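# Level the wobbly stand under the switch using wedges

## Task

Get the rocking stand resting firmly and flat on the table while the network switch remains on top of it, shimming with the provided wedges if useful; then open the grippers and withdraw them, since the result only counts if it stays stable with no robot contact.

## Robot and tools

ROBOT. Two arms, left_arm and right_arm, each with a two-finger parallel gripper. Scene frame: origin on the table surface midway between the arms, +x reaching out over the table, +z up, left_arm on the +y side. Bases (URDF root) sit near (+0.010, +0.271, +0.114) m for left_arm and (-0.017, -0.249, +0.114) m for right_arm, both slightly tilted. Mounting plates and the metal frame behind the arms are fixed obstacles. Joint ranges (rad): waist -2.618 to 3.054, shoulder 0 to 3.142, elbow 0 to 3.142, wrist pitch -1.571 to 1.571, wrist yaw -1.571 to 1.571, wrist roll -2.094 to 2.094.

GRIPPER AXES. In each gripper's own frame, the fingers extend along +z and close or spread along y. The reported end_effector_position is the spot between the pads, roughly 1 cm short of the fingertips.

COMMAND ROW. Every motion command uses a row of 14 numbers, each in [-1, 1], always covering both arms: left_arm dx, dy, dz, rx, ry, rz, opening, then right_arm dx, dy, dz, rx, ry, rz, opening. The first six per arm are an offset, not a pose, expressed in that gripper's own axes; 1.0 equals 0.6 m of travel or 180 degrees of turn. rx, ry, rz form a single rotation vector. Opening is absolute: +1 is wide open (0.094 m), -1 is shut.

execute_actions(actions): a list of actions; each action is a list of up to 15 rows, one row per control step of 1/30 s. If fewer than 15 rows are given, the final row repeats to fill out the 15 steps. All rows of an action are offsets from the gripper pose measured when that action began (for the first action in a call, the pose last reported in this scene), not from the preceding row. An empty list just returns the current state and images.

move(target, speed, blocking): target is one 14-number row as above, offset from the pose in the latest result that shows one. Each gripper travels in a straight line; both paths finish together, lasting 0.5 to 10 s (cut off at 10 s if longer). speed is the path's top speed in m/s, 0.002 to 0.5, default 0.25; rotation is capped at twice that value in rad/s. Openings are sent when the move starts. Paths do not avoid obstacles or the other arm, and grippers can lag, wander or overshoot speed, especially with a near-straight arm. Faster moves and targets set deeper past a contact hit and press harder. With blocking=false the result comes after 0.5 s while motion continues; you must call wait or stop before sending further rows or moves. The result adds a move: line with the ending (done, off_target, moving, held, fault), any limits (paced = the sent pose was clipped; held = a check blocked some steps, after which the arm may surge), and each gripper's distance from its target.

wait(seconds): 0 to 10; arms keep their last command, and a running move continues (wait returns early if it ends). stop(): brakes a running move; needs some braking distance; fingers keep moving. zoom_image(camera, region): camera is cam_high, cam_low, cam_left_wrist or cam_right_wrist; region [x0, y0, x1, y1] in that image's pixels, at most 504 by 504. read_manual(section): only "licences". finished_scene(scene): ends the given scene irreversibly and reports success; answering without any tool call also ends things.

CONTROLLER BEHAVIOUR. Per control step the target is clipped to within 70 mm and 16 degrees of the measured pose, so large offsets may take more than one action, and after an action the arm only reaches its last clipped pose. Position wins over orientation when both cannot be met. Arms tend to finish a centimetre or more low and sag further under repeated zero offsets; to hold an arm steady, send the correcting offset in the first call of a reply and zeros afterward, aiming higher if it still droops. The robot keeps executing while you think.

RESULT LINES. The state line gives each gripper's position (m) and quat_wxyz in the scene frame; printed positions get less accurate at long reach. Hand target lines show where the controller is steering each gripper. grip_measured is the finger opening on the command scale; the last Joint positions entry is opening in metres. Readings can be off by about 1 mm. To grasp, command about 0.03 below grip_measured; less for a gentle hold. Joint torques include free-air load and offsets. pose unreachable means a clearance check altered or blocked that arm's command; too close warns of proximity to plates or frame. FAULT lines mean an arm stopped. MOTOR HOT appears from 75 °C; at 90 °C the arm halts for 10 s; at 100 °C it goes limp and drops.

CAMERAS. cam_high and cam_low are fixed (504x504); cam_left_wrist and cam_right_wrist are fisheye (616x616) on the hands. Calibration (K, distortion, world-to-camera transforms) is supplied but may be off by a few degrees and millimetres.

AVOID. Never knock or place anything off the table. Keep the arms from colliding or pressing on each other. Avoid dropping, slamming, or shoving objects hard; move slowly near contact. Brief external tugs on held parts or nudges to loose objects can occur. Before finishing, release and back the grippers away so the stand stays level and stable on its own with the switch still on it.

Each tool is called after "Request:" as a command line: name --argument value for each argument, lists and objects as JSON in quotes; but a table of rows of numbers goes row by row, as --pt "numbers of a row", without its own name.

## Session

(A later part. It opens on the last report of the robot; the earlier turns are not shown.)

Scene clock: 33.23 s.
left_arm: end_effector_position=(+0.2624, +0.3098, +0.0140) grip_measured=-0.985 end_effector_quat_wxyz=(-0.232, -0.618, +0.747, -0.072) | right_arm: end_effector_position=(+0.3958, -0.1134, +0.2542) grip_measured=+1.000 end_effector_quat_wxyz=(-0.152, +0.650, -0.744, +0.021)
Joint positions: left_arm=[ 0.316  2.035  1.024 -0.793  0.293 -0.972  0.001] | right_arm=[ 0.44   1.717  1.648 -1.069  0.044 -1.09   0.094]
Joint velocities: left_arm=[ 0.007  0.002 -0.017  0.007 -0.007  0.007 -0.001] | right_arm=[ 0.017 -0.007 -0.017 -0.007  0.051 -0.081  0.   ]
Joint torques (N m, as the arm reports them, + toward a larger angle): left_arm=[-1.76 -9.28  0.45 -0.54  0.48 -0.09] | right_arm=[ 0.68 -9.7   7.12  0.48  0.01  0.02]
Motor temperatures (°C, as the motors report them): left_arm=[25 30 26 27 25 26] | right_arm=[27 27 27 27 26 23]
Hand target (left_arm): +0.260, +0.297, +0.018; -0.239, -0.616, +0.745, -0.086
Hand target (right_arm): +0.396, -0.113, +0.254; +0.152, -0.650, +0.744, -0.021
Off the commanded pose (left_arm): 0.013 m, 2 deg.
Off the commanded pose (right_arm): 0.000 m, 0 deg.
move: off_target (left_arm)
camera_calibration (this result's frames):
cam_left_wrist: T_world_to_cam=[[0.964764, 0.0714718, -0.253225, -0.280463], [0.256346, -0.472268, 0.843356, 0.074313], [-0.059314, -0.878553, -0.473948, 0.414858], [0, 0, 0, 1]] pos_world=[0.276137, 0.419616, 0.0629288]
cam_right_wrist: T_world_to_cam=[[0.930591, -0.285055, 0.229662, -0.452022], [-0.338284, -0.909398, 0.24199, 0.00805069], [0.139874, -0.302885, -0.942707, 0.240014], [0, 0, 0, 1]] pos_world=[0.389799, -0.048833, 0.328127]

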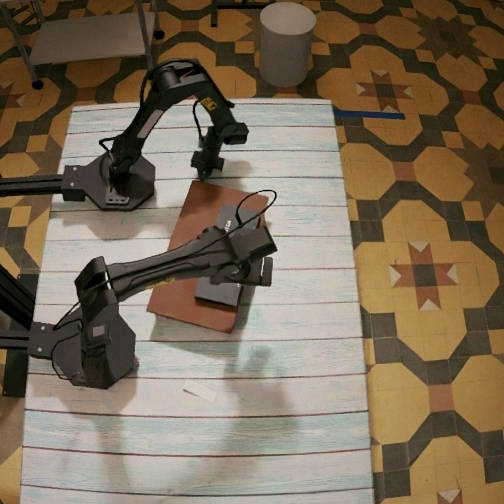

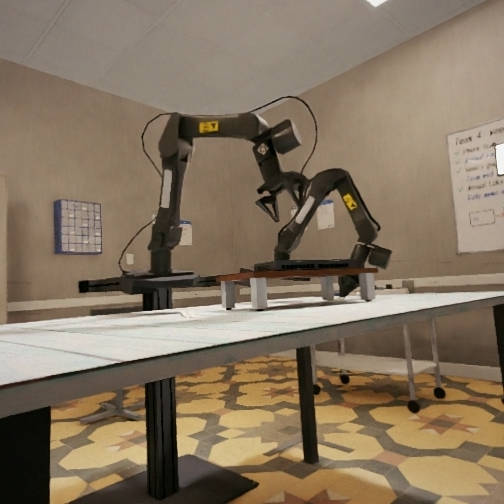

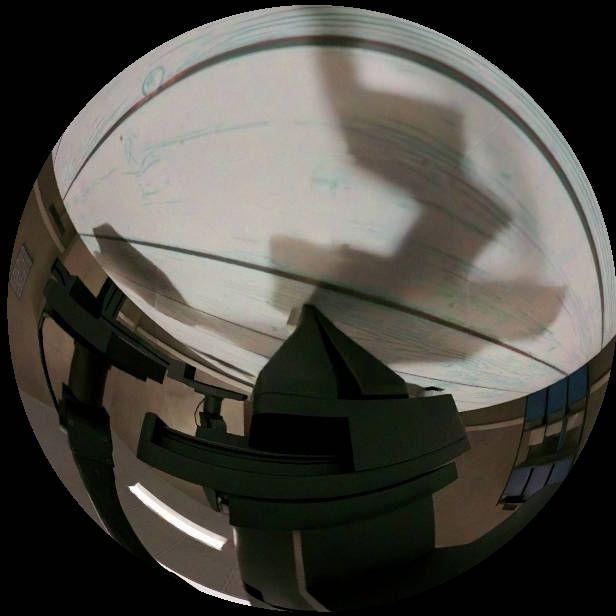

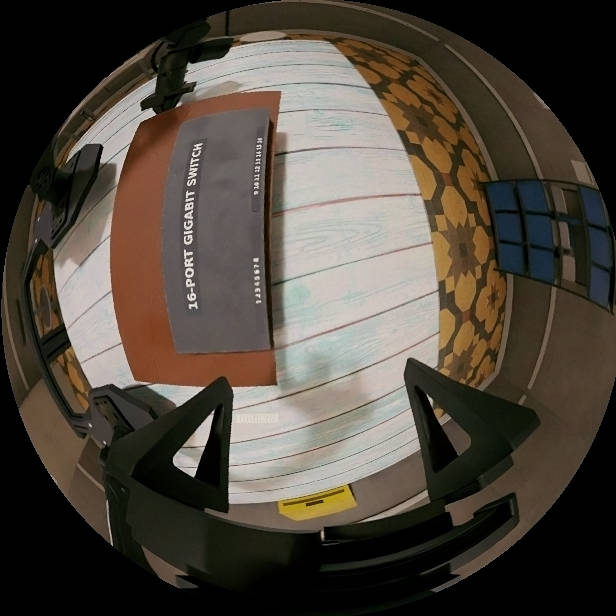

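Request:
move --target '[-0.12,0,-0.08,0,0,0,-1,0,0,0,0,0,0,1]' --speed 0.15

Request:
zoom_image --camera "cam_low" --region '[310, 270, 380, 310]'

Request:
zoom_image --camera "cam_left_wrist" --region '[200, 280, 400, 420]'

Scene clock: 34.77 s.
left_arm: end_effector_position=(+0.2795, +0.3879, +0.0204) grip_measured=-0.985 end_effector_quat_wxyz=(-0.233, -0.621, +0.745, -0.075) | right_arm: end_effector_position=(+0.3958, -0.1134, +0.2542) grip_measured=+1.000 end_effector_quat_wxyz=(-0.152, +0.650, -0.744, +0.021)
Joint positions: left_arm=[ 0.514  2.158  1.293 -0.992  0.251 -0.778  0.001] | right_arm=[ 0.44   1.717  1.648 -1.069  0.044 -1.09   0.094]
Joint velocities: left_arm=[ 0.002  0.002  0.017 -0.051  0.007  0.007  0.001] | right_arm=[-0.007  0.002 -0.012  0.007 -0.022  0.066  0.   ]
Joint torques (N m, as the arm reports them, + toward a larger angle): left_arm=[ 0.41 -8.84  6.03 -0.97 -0.02  0.02] | right_arm=[ 0.68 -9.64  7.17  0.48 -0.01  0.03]
Motor temperatures (°C, as the motors report them): left_arm=[25 30 26 27 25 26] | right_arm=[27 27 27 27 26 23]
Hand target (left_arm): +0.284, +0.394, +0.025; -0.230, -0.619, +0.748, -0.070
Hand target (right_arm): +0.396, -0.113, +0.254; +0.152, -0.650, +0.744, -0.021
Off the commanded pose (left_arm): 0.008 m, 1 deg.
Off the commanded pose (right_arm): 0.000 m, 0 deg.
move: done
camera_calibration (this result's frames):
cam_left_wrist: T_world_to_cam=[[0.964405, 0.0780276, -0.252655, -0.303395], [0.259388, -0.46484, 0.846547, 0.0976613], [-0.0513904, -0.88195, -0.468534, 0.486443], [0, 0, 0, 1]] pos_world=[0.292262, 0.498088, 0.0685859]
cam_right_wrist: T_world_to_cam=[[0.930591, -0.285055, 0.229662, -0.452022], [-0.338284, -0.909398, 0.24199, 0.00805069], [0.139874, -0.302885, -0.942707, 0.240014], [0, 0, 0, 1]] pos_world=[0.389799, -0.048833, 0.328127]

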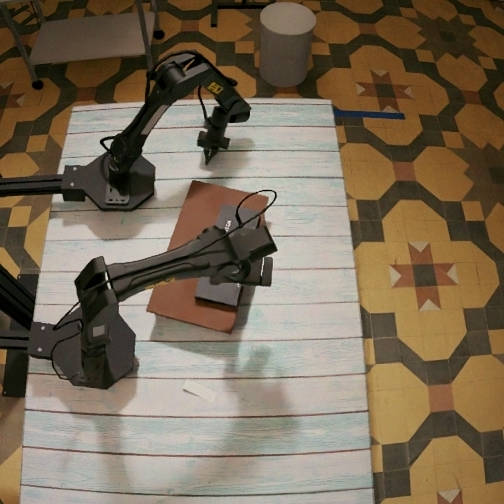

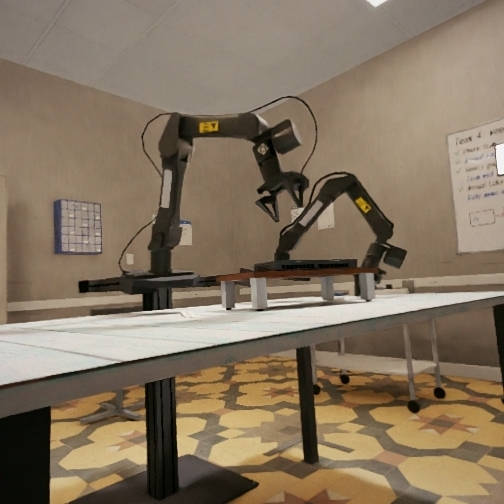

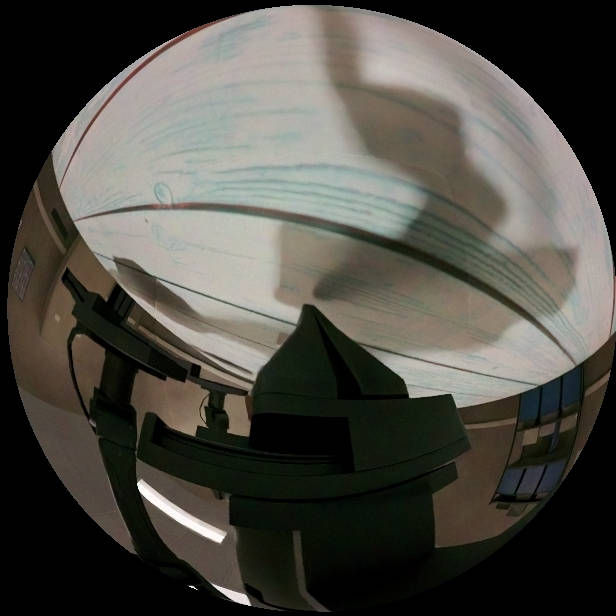

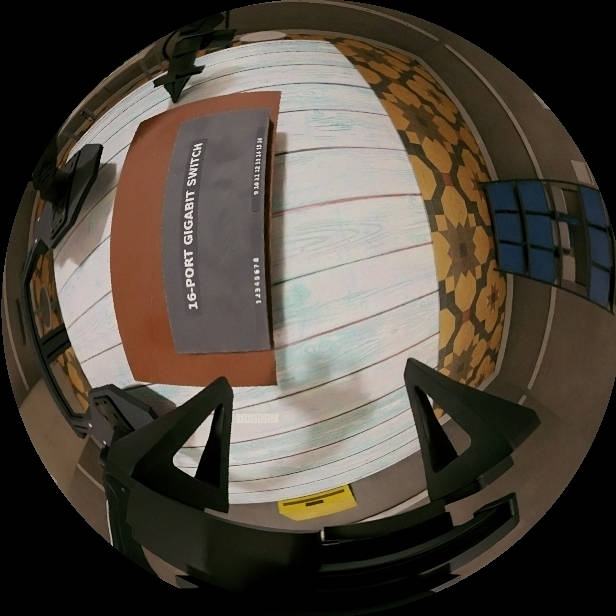

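Region (310, 270, 380, 310) of cam_low's 504x504 image, scaled by 7.200, with more detail than that image has; it fills the top 288 rows of this view, and the rest is white.

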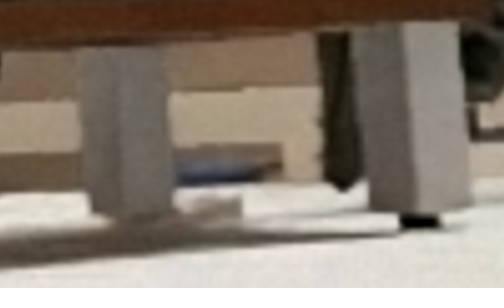

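Region (200, 280, 400, 420) of cam_left_wrist's 616x616 image, scaled by 2.520, with more detail than that image has; it fills the top 353 rows of this view, and the rest is white.

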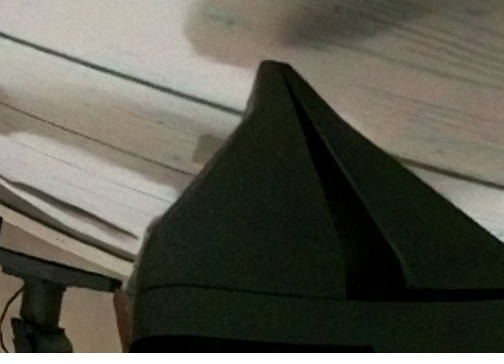

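Request:
move --target '[-0.1,0,-0.15,0,0,0,-1, 0,0,0,0,0,0,1]'

Request:
zoom_image --camera "cam_low" --region '[180,200,420,330]'

Scene clock: 36.83 s.
left_arm: end_effector_position=(+0.3062, +0.4724, +0.0642) grip_measured=-0.985 end_effector_quat_wxyz=(-0.238, -0.624, +0.740, -0.080) | right_arm: end_effector_position=(+0.3958, -0.1134, +0.2542) grip_measured=+1.000 end_effector_quat_wxyz=(-0.152, +0.650, -0.744, +0.021)
Joint positions: left_arm=[ 0.665  2.308  1.772 -1.366  0.217 -0.638  0.001] | right_arm=[ 0.44   1.717  1.648 -1.069  0.044 -1.09   0.094]
Joint velocities: left_arm=[-0.002 -0.007 -0.007  0.051 -0.007 -0.051 -0.001] | right_arm=[-0.002 -0.022 -0.002 -0.007  0.007 -0.095  0.   ]
Joint torques (N m, as the arm reports them, + toward a larger angle): left_arm=[  0.69 -11.15   7.14  -1.01  -0.05   0.03] | right_arm=[ 0.69 -9.61  7.08  0.47  0.01  0.  ]
Motor temperatures (°C, as the motors report them): left_arm=[25 30 26 27 25 26] | right_arm=[27 27 27 27 26 23]
Hand target (left_arm): +0.310, +0.477, +0.073; -0.232, -0.621, +0.745, -0.074
Hand target (right_arm): +0.396, -0.113, +0.254; +0.152, -0.650, +0.744, -0.021
Off the commanded pose (left_arm): 0.011 m, 1 deg.
Off the commanded pose (right_arm): 0.000 m, 0 deg.
move: off_target (left_arm)
camera_calibration (this result's frames):
cam_left_wrist: T_world_to_cam=[[0.962274, 0.0863248, -0.258024, -0.32759], [0.268673, -0.451135, 0.851053, 0.0832881], [-0.0429369, -0.888271, -0.457309, 0.582559], [0, 0, 0, 1]] pos_world=[0.317867, 0.583324, 0.111001]
cam_right_wrist: T_world_to_cam=[[0.930591, -0.285055, 0.229662, -0.452022], [-0.338284, -0.909398, 0.24199, 0.00805069], [0.139874, -0.302885, -0.942707, 0.240014], [0, 0, 0, 1]] pos_world=[0.389799, -0.048833, 0.328127]

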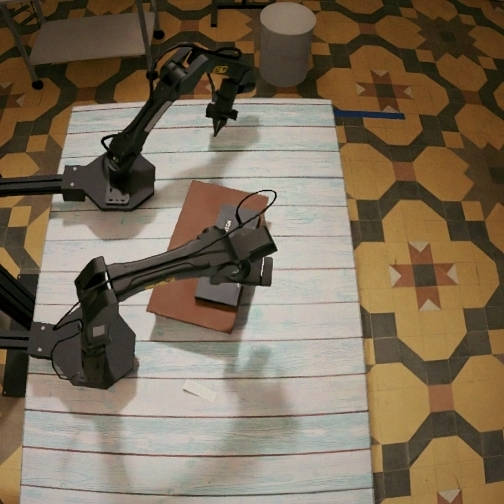

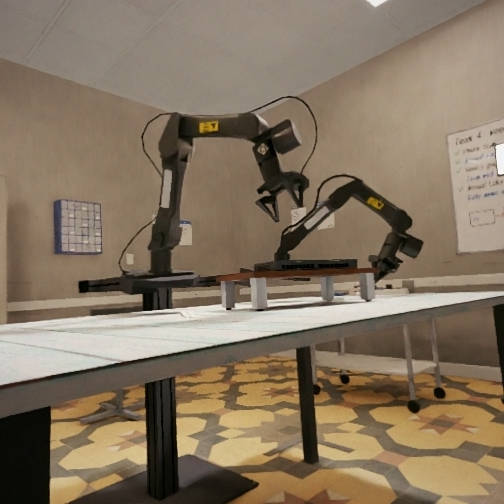

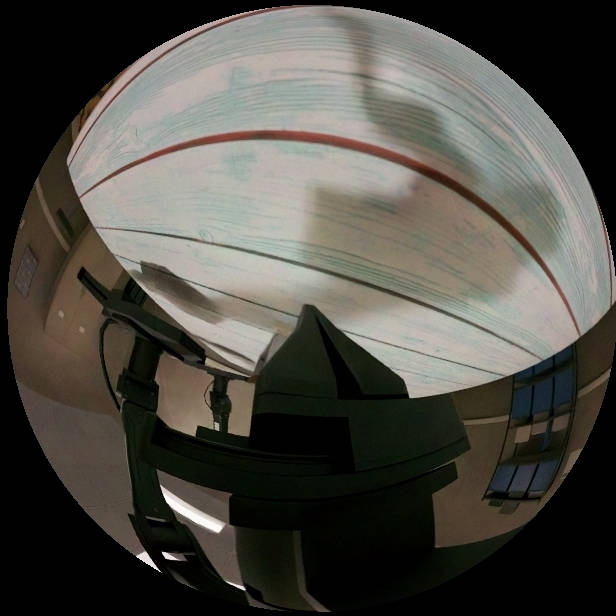

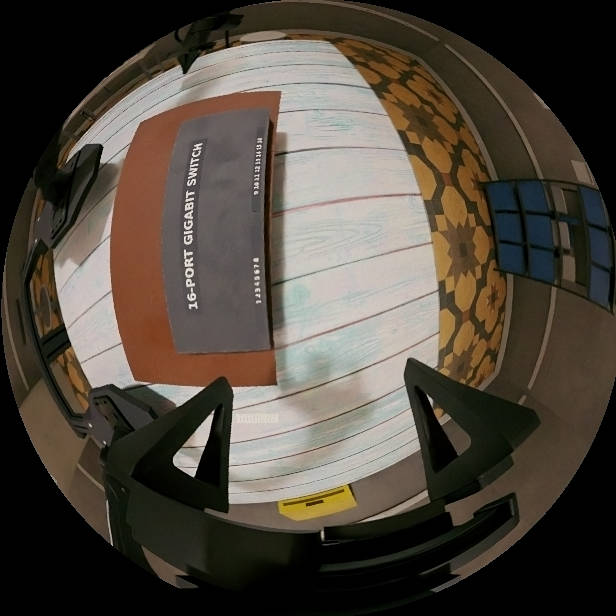

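Region (180, 200, 420, 330) of cam_low's 504x504 image, scaled by 2.100, with more detail than that image has; it fills the top 273 rows of this view, and the rest is white.

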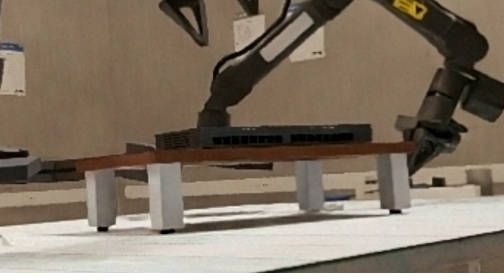

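Request:
move --target '[0.29,0.06,-0.025,0,0,0,-1, 0,0,0,0,0,0,1]'

Scene clock: 38.40 s.
left_arm: end_effector_position=(+0.2657, +0.3369, +0.1599) grip_measured=-0.985 end_effector_quat_wxyz=(-0.230, -0.620, +0.746, -0.082) | right_arm: end_effector_position=(+0.3958, -0.1134, +0.2542) grip_measured=+1.000 end_effector_quat_wxyz=(-0.152, +0.650, -0.744, +0.021)
Joint positions: left_arm=[ 0.415  1.728  1.266 -1.361  0.289 -0.872  0.001] | right_arm=[ 0.44   1.717  1.648 -1.069  0.044 -1.09   0.094]
Joint velocities: left_arm=[ 0.002  0.012  0.007 -0.022 -0.051  0.022 -0.   ] | right_arm=[ 0.012  0.012  0.002  0.007 -0.051 -0.051  0.   ]
Joint torques (N m, as the arm reports them, + toward a larger angle): left_arm=[ 0.08 -8.63  3.01 -0.83  0.2  -0.11] | right_arm=[ 0.67 -9.69  7.1   0.47  0.    0.02]
Motor temperatures (°C, as the motors report them): left_arm=[25 31 26 27 25 26] | right_arm=[27 27 27 27 26 23]
Hand target (left_arm): +0.259, +0.331, +0.164; -0.240, -0.623, +0.740, -0.082
Hand target (right_arm): +0.396, -0.113, +0.254; +0.152, -0.650, +0.744, -0.021
Off the commanded pose (left_arm): 0.011 m, 1 deg.
Off the commanded pose (right_arm): 0.000 m, 0 deg.
move: off_target (left_arm)
camera_calibration (this result's frames):
cam_left_wrist: T_world_to_cam=[[0.967717, 0.0762005, -0.240244, -0.253063], [0.247941, -0.45901, 0.853133, -0.0405546], [-0.0452651, -0.885157, -0.463085, 0.504695], [0, 0, 0, 1]] pos_world=[0.277794, 0.447403, 0.207518]
cam_right_wrist: T_world_to_cam=[[0.930591, -0.285055, 0.229662, -0.452022], [-0.338284, -0.909398, 0.24199, 0.00805069], [0.139874, -0.302885, -0.942707, 0.240014], [0, 0, 0, 1]] pos_world=[0.389799, -0.048833, 0.328127]

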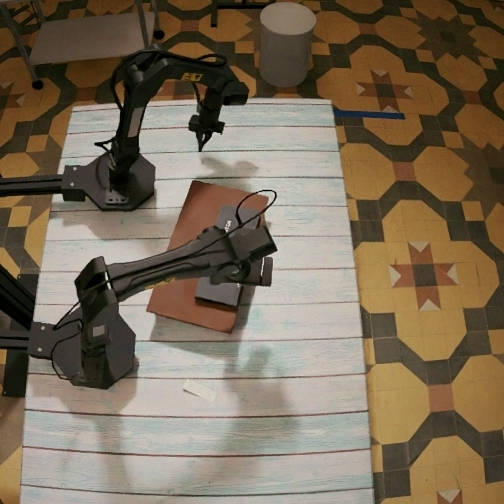

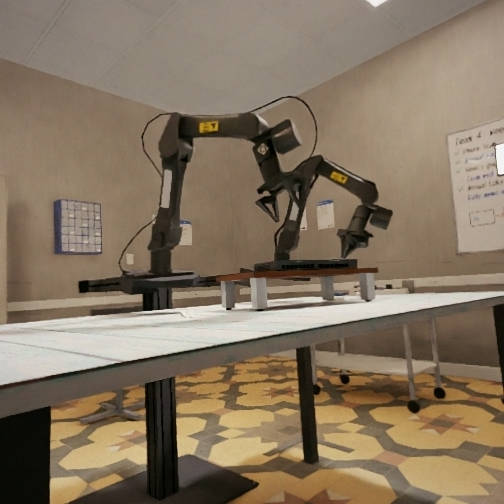

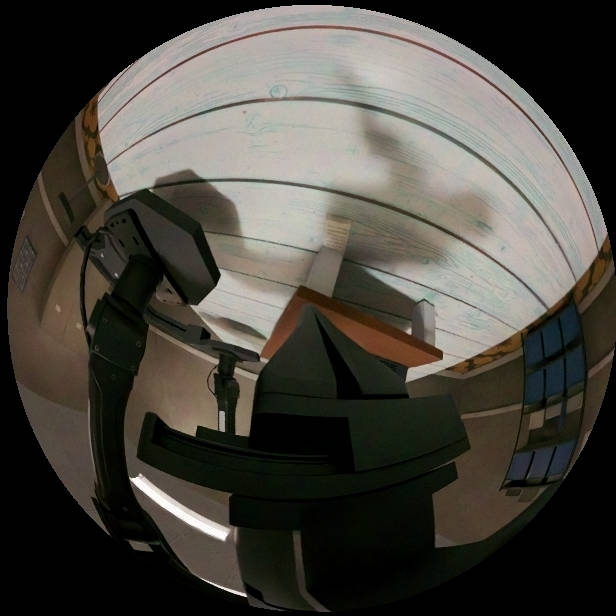

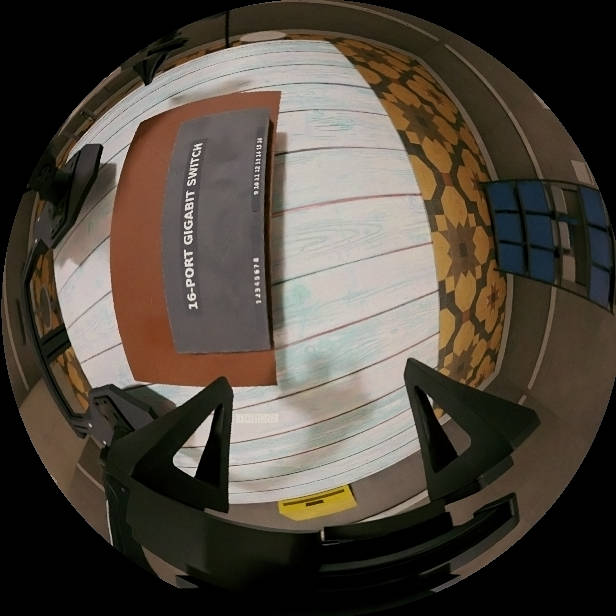

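Request:
move --target '[0.157,-0.04,0.09,0,0,0,-1, 0,0,0,0,0,0,1]'

Request:
move --target '[-0.036,-0.01,0.072,0,0,0,-1, 0,0,0,0,0,0,1]' --speed 0.04

Request:
zoom_image --camera "cam_low" --region '[180,200,420,330]'

Scene clock: 39.80 s.
left_arm: end_effector_position=(+0.2644, +0.2264, +0.1483) grip_measured=-0.985 end_effector_quat_wxyz=(-0.241, -0.616, +0.746, -0.078) | right_arm: end_effector_position=(+0.3958, -0.1134, +0.2542) grip_measured=+1.000 end_effector_quat_wxyz=(-0.152, +0.650, -0.744, +0.021)
Joint positions: left_arm=[ 0.03   1.631  1.089 -1.176  0.367 -1.262  0.001] | right_arm=[ 0.44   1.717  1.648 -1.069  0.044 -1.09   0.094]
Joint velocities: left_arm=[ 0.007  0.017 -0.022  0.022 -0.022 -0.022 -0.   ] | right_arm=[-0.002  0.012 -0.012 -0.037 -0.051 -0.022  0.   ]
Joint torques (N m, as the arm reports them, + toward a larger angle): left_arm=[-0.77 -8.39  3.29 -0.37  0.24 -0.11] | right_arm=[ 0.74 -9.67  7.1   0.49  0.01  0.03]
Motor temperatures (°C, as the motors report them): left_arm=[25 31 26 27 25 26] | right_arm=[27 27 27 27 26 23]
Hand target (left_arm): +0.263, +0.225, +0.151; -0.234, -0.619, +0.745, -0.085
Hand target (right_arm): +0.396, -0.113, +0.254; +0.152, -0.650, +0.744, -0.021
Off the commanded pose (left_arm): 0.002 m, 1 deg.
Off the commanded pose (right_arm): 0.000 m, 0 deg.
move: done
camera_calibration (this result's frames):
cam_left_wrist: T_world_to_cam=[[0.963284, 0.06622, -0.260189, -0.239822], [0.261339, -0.453346, 0.852162, -0.085719], [-0.0615255, -0.888871, -0.454007, 0.405288], [0, 0, 0, 1]] pos_world=[0.278354, 0.33727, 0.194651]
cam_right_wrist: T_world_to_cam=[[0.930591, -0.285055, 0.229662, -0.452022], [-0.338284, -0.909398, 0.24199, 0.00805069], [0.139874, -0.302885, -0.942707, 0.240014], [0, 0, 0, 1]] pos_world=[0.389799, -0.048833, 0.328127]

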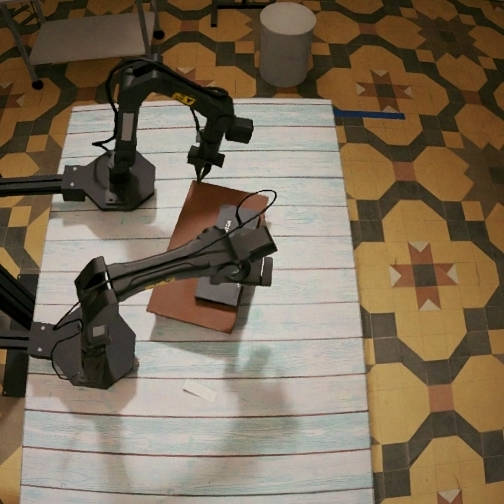

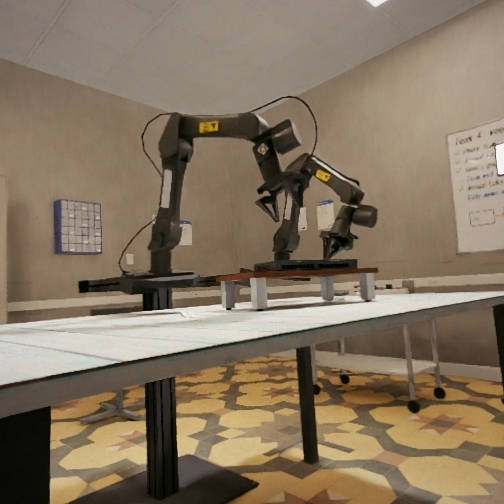

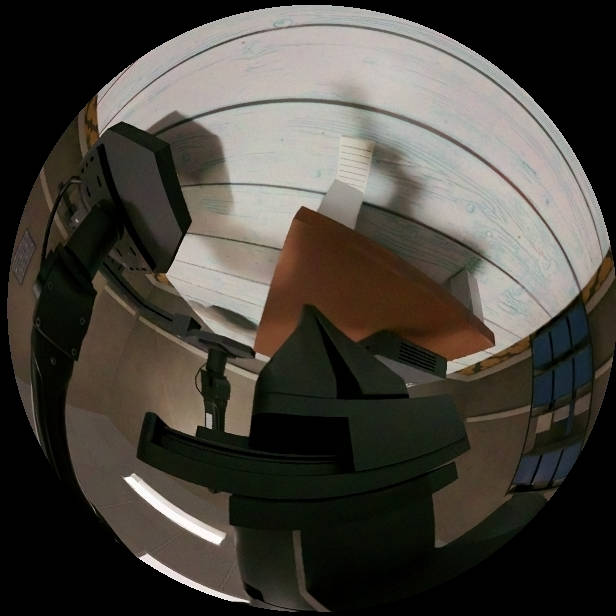

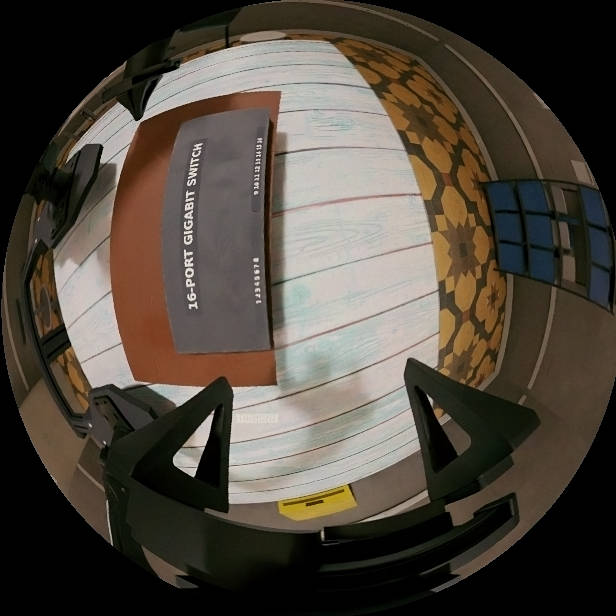

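Scene clock: 41.23 s.
left_arm: end_effector_position=(+0.2627, +0.2247, +0.1144) grip_measured=-0.985 end_effector_quat_wxyz=(-0.246, -0.616, +0.744, -0.079) | right_arm: end_effector_position=(+0.3958, -0.1134, +0.2542) grip_measured=+1.000 end_effector_quat_wxyz=(-0.152, +0.650, -0.744, +0.021)
Joint positions: left_arm=[ 0.033  1.702  1.02  -1.046  0.374 -1.257  0.001] | right_arm=[ 0.44   1.717  1.648 -1.069  0.044 -1.09   0.094]
Joint velocities: left_arm=[ 0.002  0.002  0.007 -0.066  0.007 -0.022 -0.   ] | right_arm=[ 0.002 -0.012 -0.002 -0.022 -0.022 -0.007  0.   ]
Joint torques (N m, as the arm reports them, + toward a larger angle): left_arm=[ 0.22 -4.72  1.34  0.14  0.13  0.05] | right_arm=[ 0.74 -9.66  7.11  0.49 -0.01  0.04]
Motor temperatures (°C, as the motors report them): left_arm=[25 31 26 27 25 26] | right_arm=[27 27 27 27 26 23]
Hand target (left_arm): +0.260, +0.227, +0.100; -0.241, -0.616, +0.746, -0.078
Hand target (right_arm): +0.396, -0.113, +0.254; +0.152, -0.650, +0.744, -0.021
Off the commanded pose (left_arm): 0.015 m, 1 deg.
Off the commanded pose (right_arm): 0.000 m, 0 deg.
move: off_target (left_arm)
camera_calibration (this result's frames):
cam_left_wrist: T_world_to_cam=[[0.961316, 0.0649222, -0.267688, -0.245175], [0.267872, -0.446711, 0.853636, -0.0605893], [-0.0641592, -0.892319, -0.446822, 0.388906], [0, 0, 0, 1]] pos_world=[0.276873, 0.33588, 0.159863]
cam_right_wrist: T_world_to_cam=[[0.930591, -0.285055, 0.229662, -0.452022], [-0.338284, -0.909398, 0.24199, 0.00805069], [0.139874, -0.302885, -0.942707, 0.240014], [0, 0, 0, 1]] pos_world=[0.389799, -0.048833, 0.328127]

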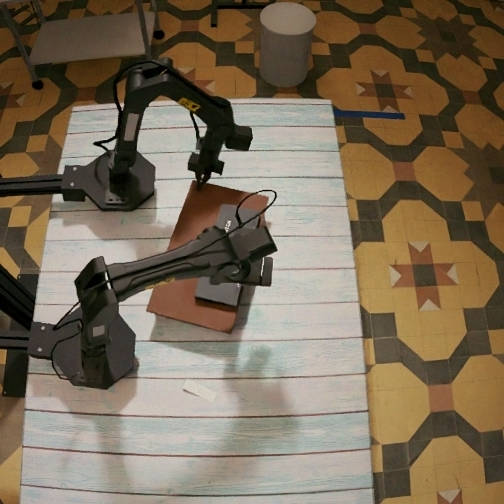

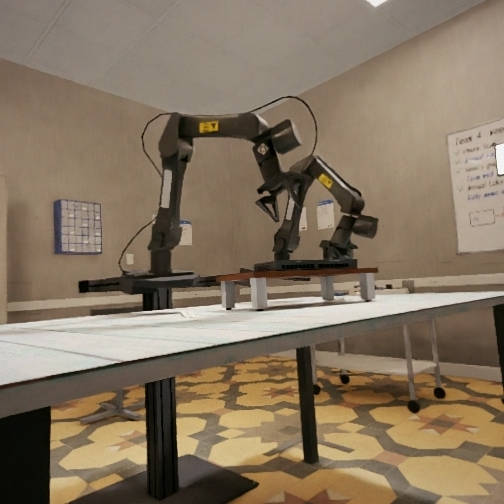

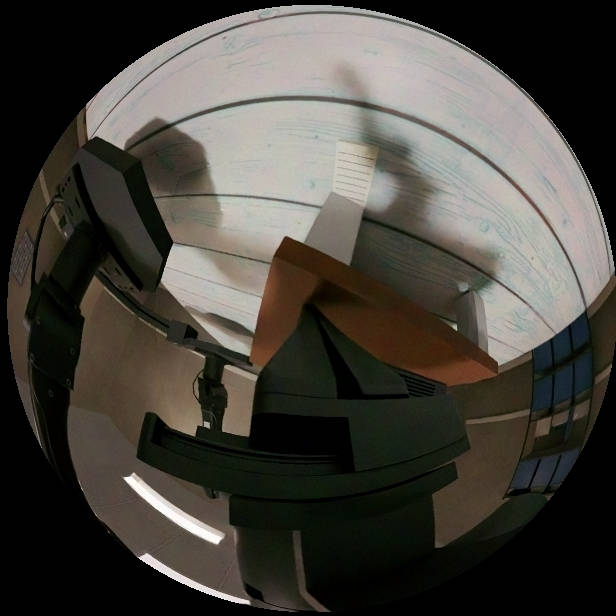

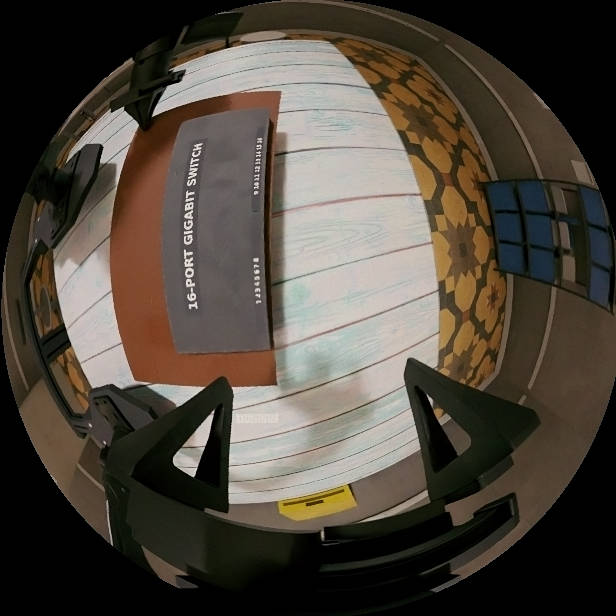

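Region (180, 200, 420, 330) of cam_low's 504x504 image, scaled by 2.100, with more detail than that image has; it fills the top 273 rows of this view, and the rest is white.

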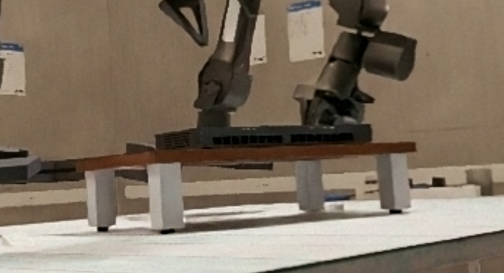

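Pressed with no visible tilt; the diagonal feet are unchanged. Retreating.

Request:
move --target '[-0.1,0.04,-0.2,0,0,0,-1, 0,0,0,0,0,0,1]'

Request:
zoom_image --camera "cam_low" --region '[180,200,420,330]'

Scene clock: 42.70 s.
left_arm: end_effector_position=(+0.2783, +0.3303, +0.1883) grip_measured=-0.985 end_effector_quat_wxyz=(-0.246, -0.619, +0.741, -0.081) | right_arm: end_effector_position=(+0.3958, -0.1134, +0.2542) grip_measured=+1.000 end_effector_quat_wxyz=(-0.152, +0.650, -0.744, +0.021)
Joint positions: left_arm=[ 0.382  1.751  1.403 -1.5    0.304 -0.903  0.001] | right_arm=[ 0.44   1.717  1.648 -1.069  0.044 -1.09   0.094]
Joint velocities: left_arm=[-0.017 -0.007  0.002 -0.081  0.022 -0.051  0.   ] | right_arm=[ 0.007 -0.007  0.012 -0.007  0.007 -0.007  0.   ]
Joint torques (N m, as the arm reports them, + toward a larger angle): left_arm=[ 0.26 -7.28  7.55 -0.91  0.    0.03] | right_arm=[ 0.68 -9.65  7.18  0.48 -0.02  0.03]
Motor temperatures (°C, as the motors report them): left_arm=[25 30 26 27 25 26] | right_arm=[27 27 27 27 26 23]
Hand target (left_arm): +0.280, +0.334, +0.195; -0.242, -0.617, +0.745, -0.077
Hand target (right_arm): +0.396, -0.113, +0.254; +0.152, -0.650, +0.744, -0.021
Off the commanded pose (left_arm): 0.007 m, 1 deg.
Off the commanded pose (right_arm): 0.000 m, 0 deg.
move: done
camera_calibration (this result's frames):
cam_left_wrist: T_world_to_cam=[[0.960644, 0.0729717, -0.268026, -0.249636], [0.272078, -0.4417, 0.854912, -0.083713], [-0.0560025, -0.89419, -0.444171, 0.514981], [0, 0, 0, 1]] pos_world=[0.291428, 0.441731, 0.233398]
cam_right_wrist: T_world_to_cam=[[0.930591, -0.285055, 0.229662, -0.452022], [-0.338284, -0.909398, 0.24199, 0.00805069], [0.139874, -0.302885, -0.942707, 0.240014], [0, 0, 0, 1]] pos_world=[0.389799, -0.048833, 0.328127]

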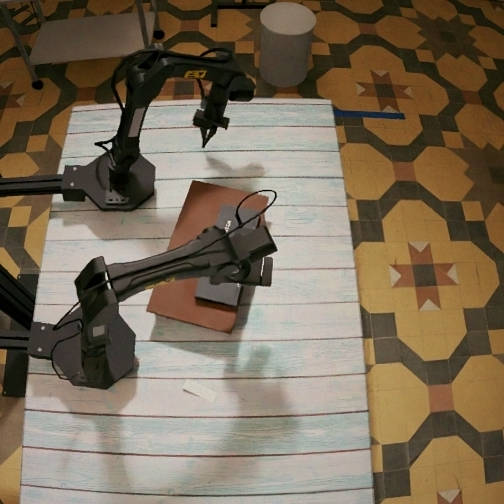

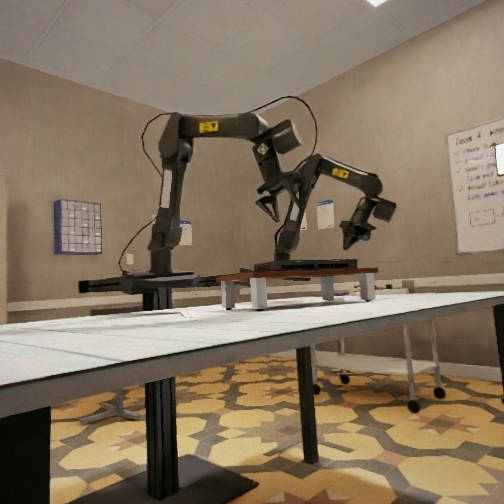

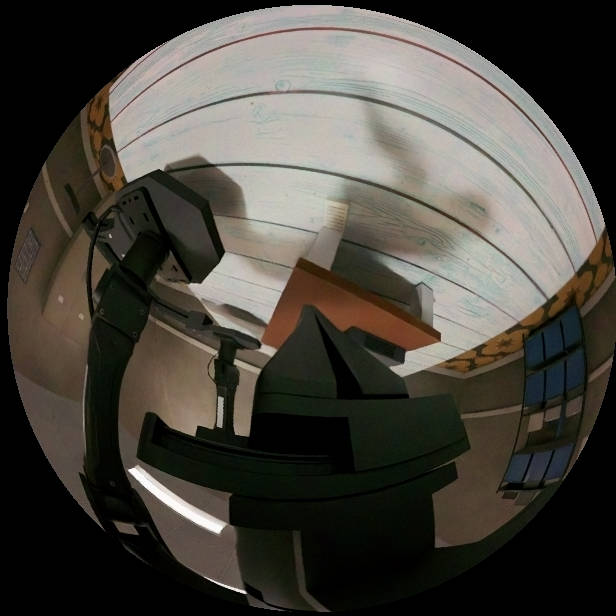

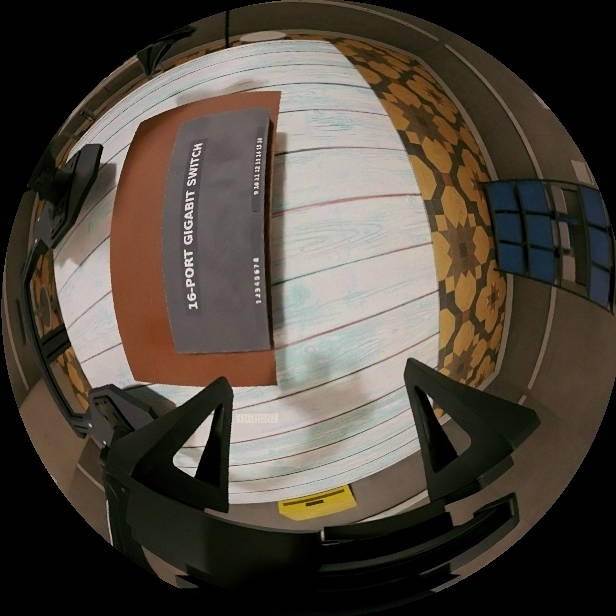

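Region (180, 200, 420, 330) of cam_low's 504x504 image, scaled by 2.100, with more detail than that image has; it fills the top 273 rows of this view, and the rest is white.

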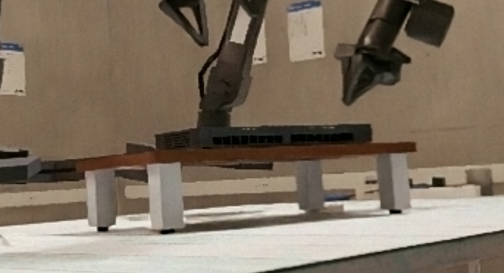

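Request:
finished_scene --scene 2

The scene is finished: the task was done.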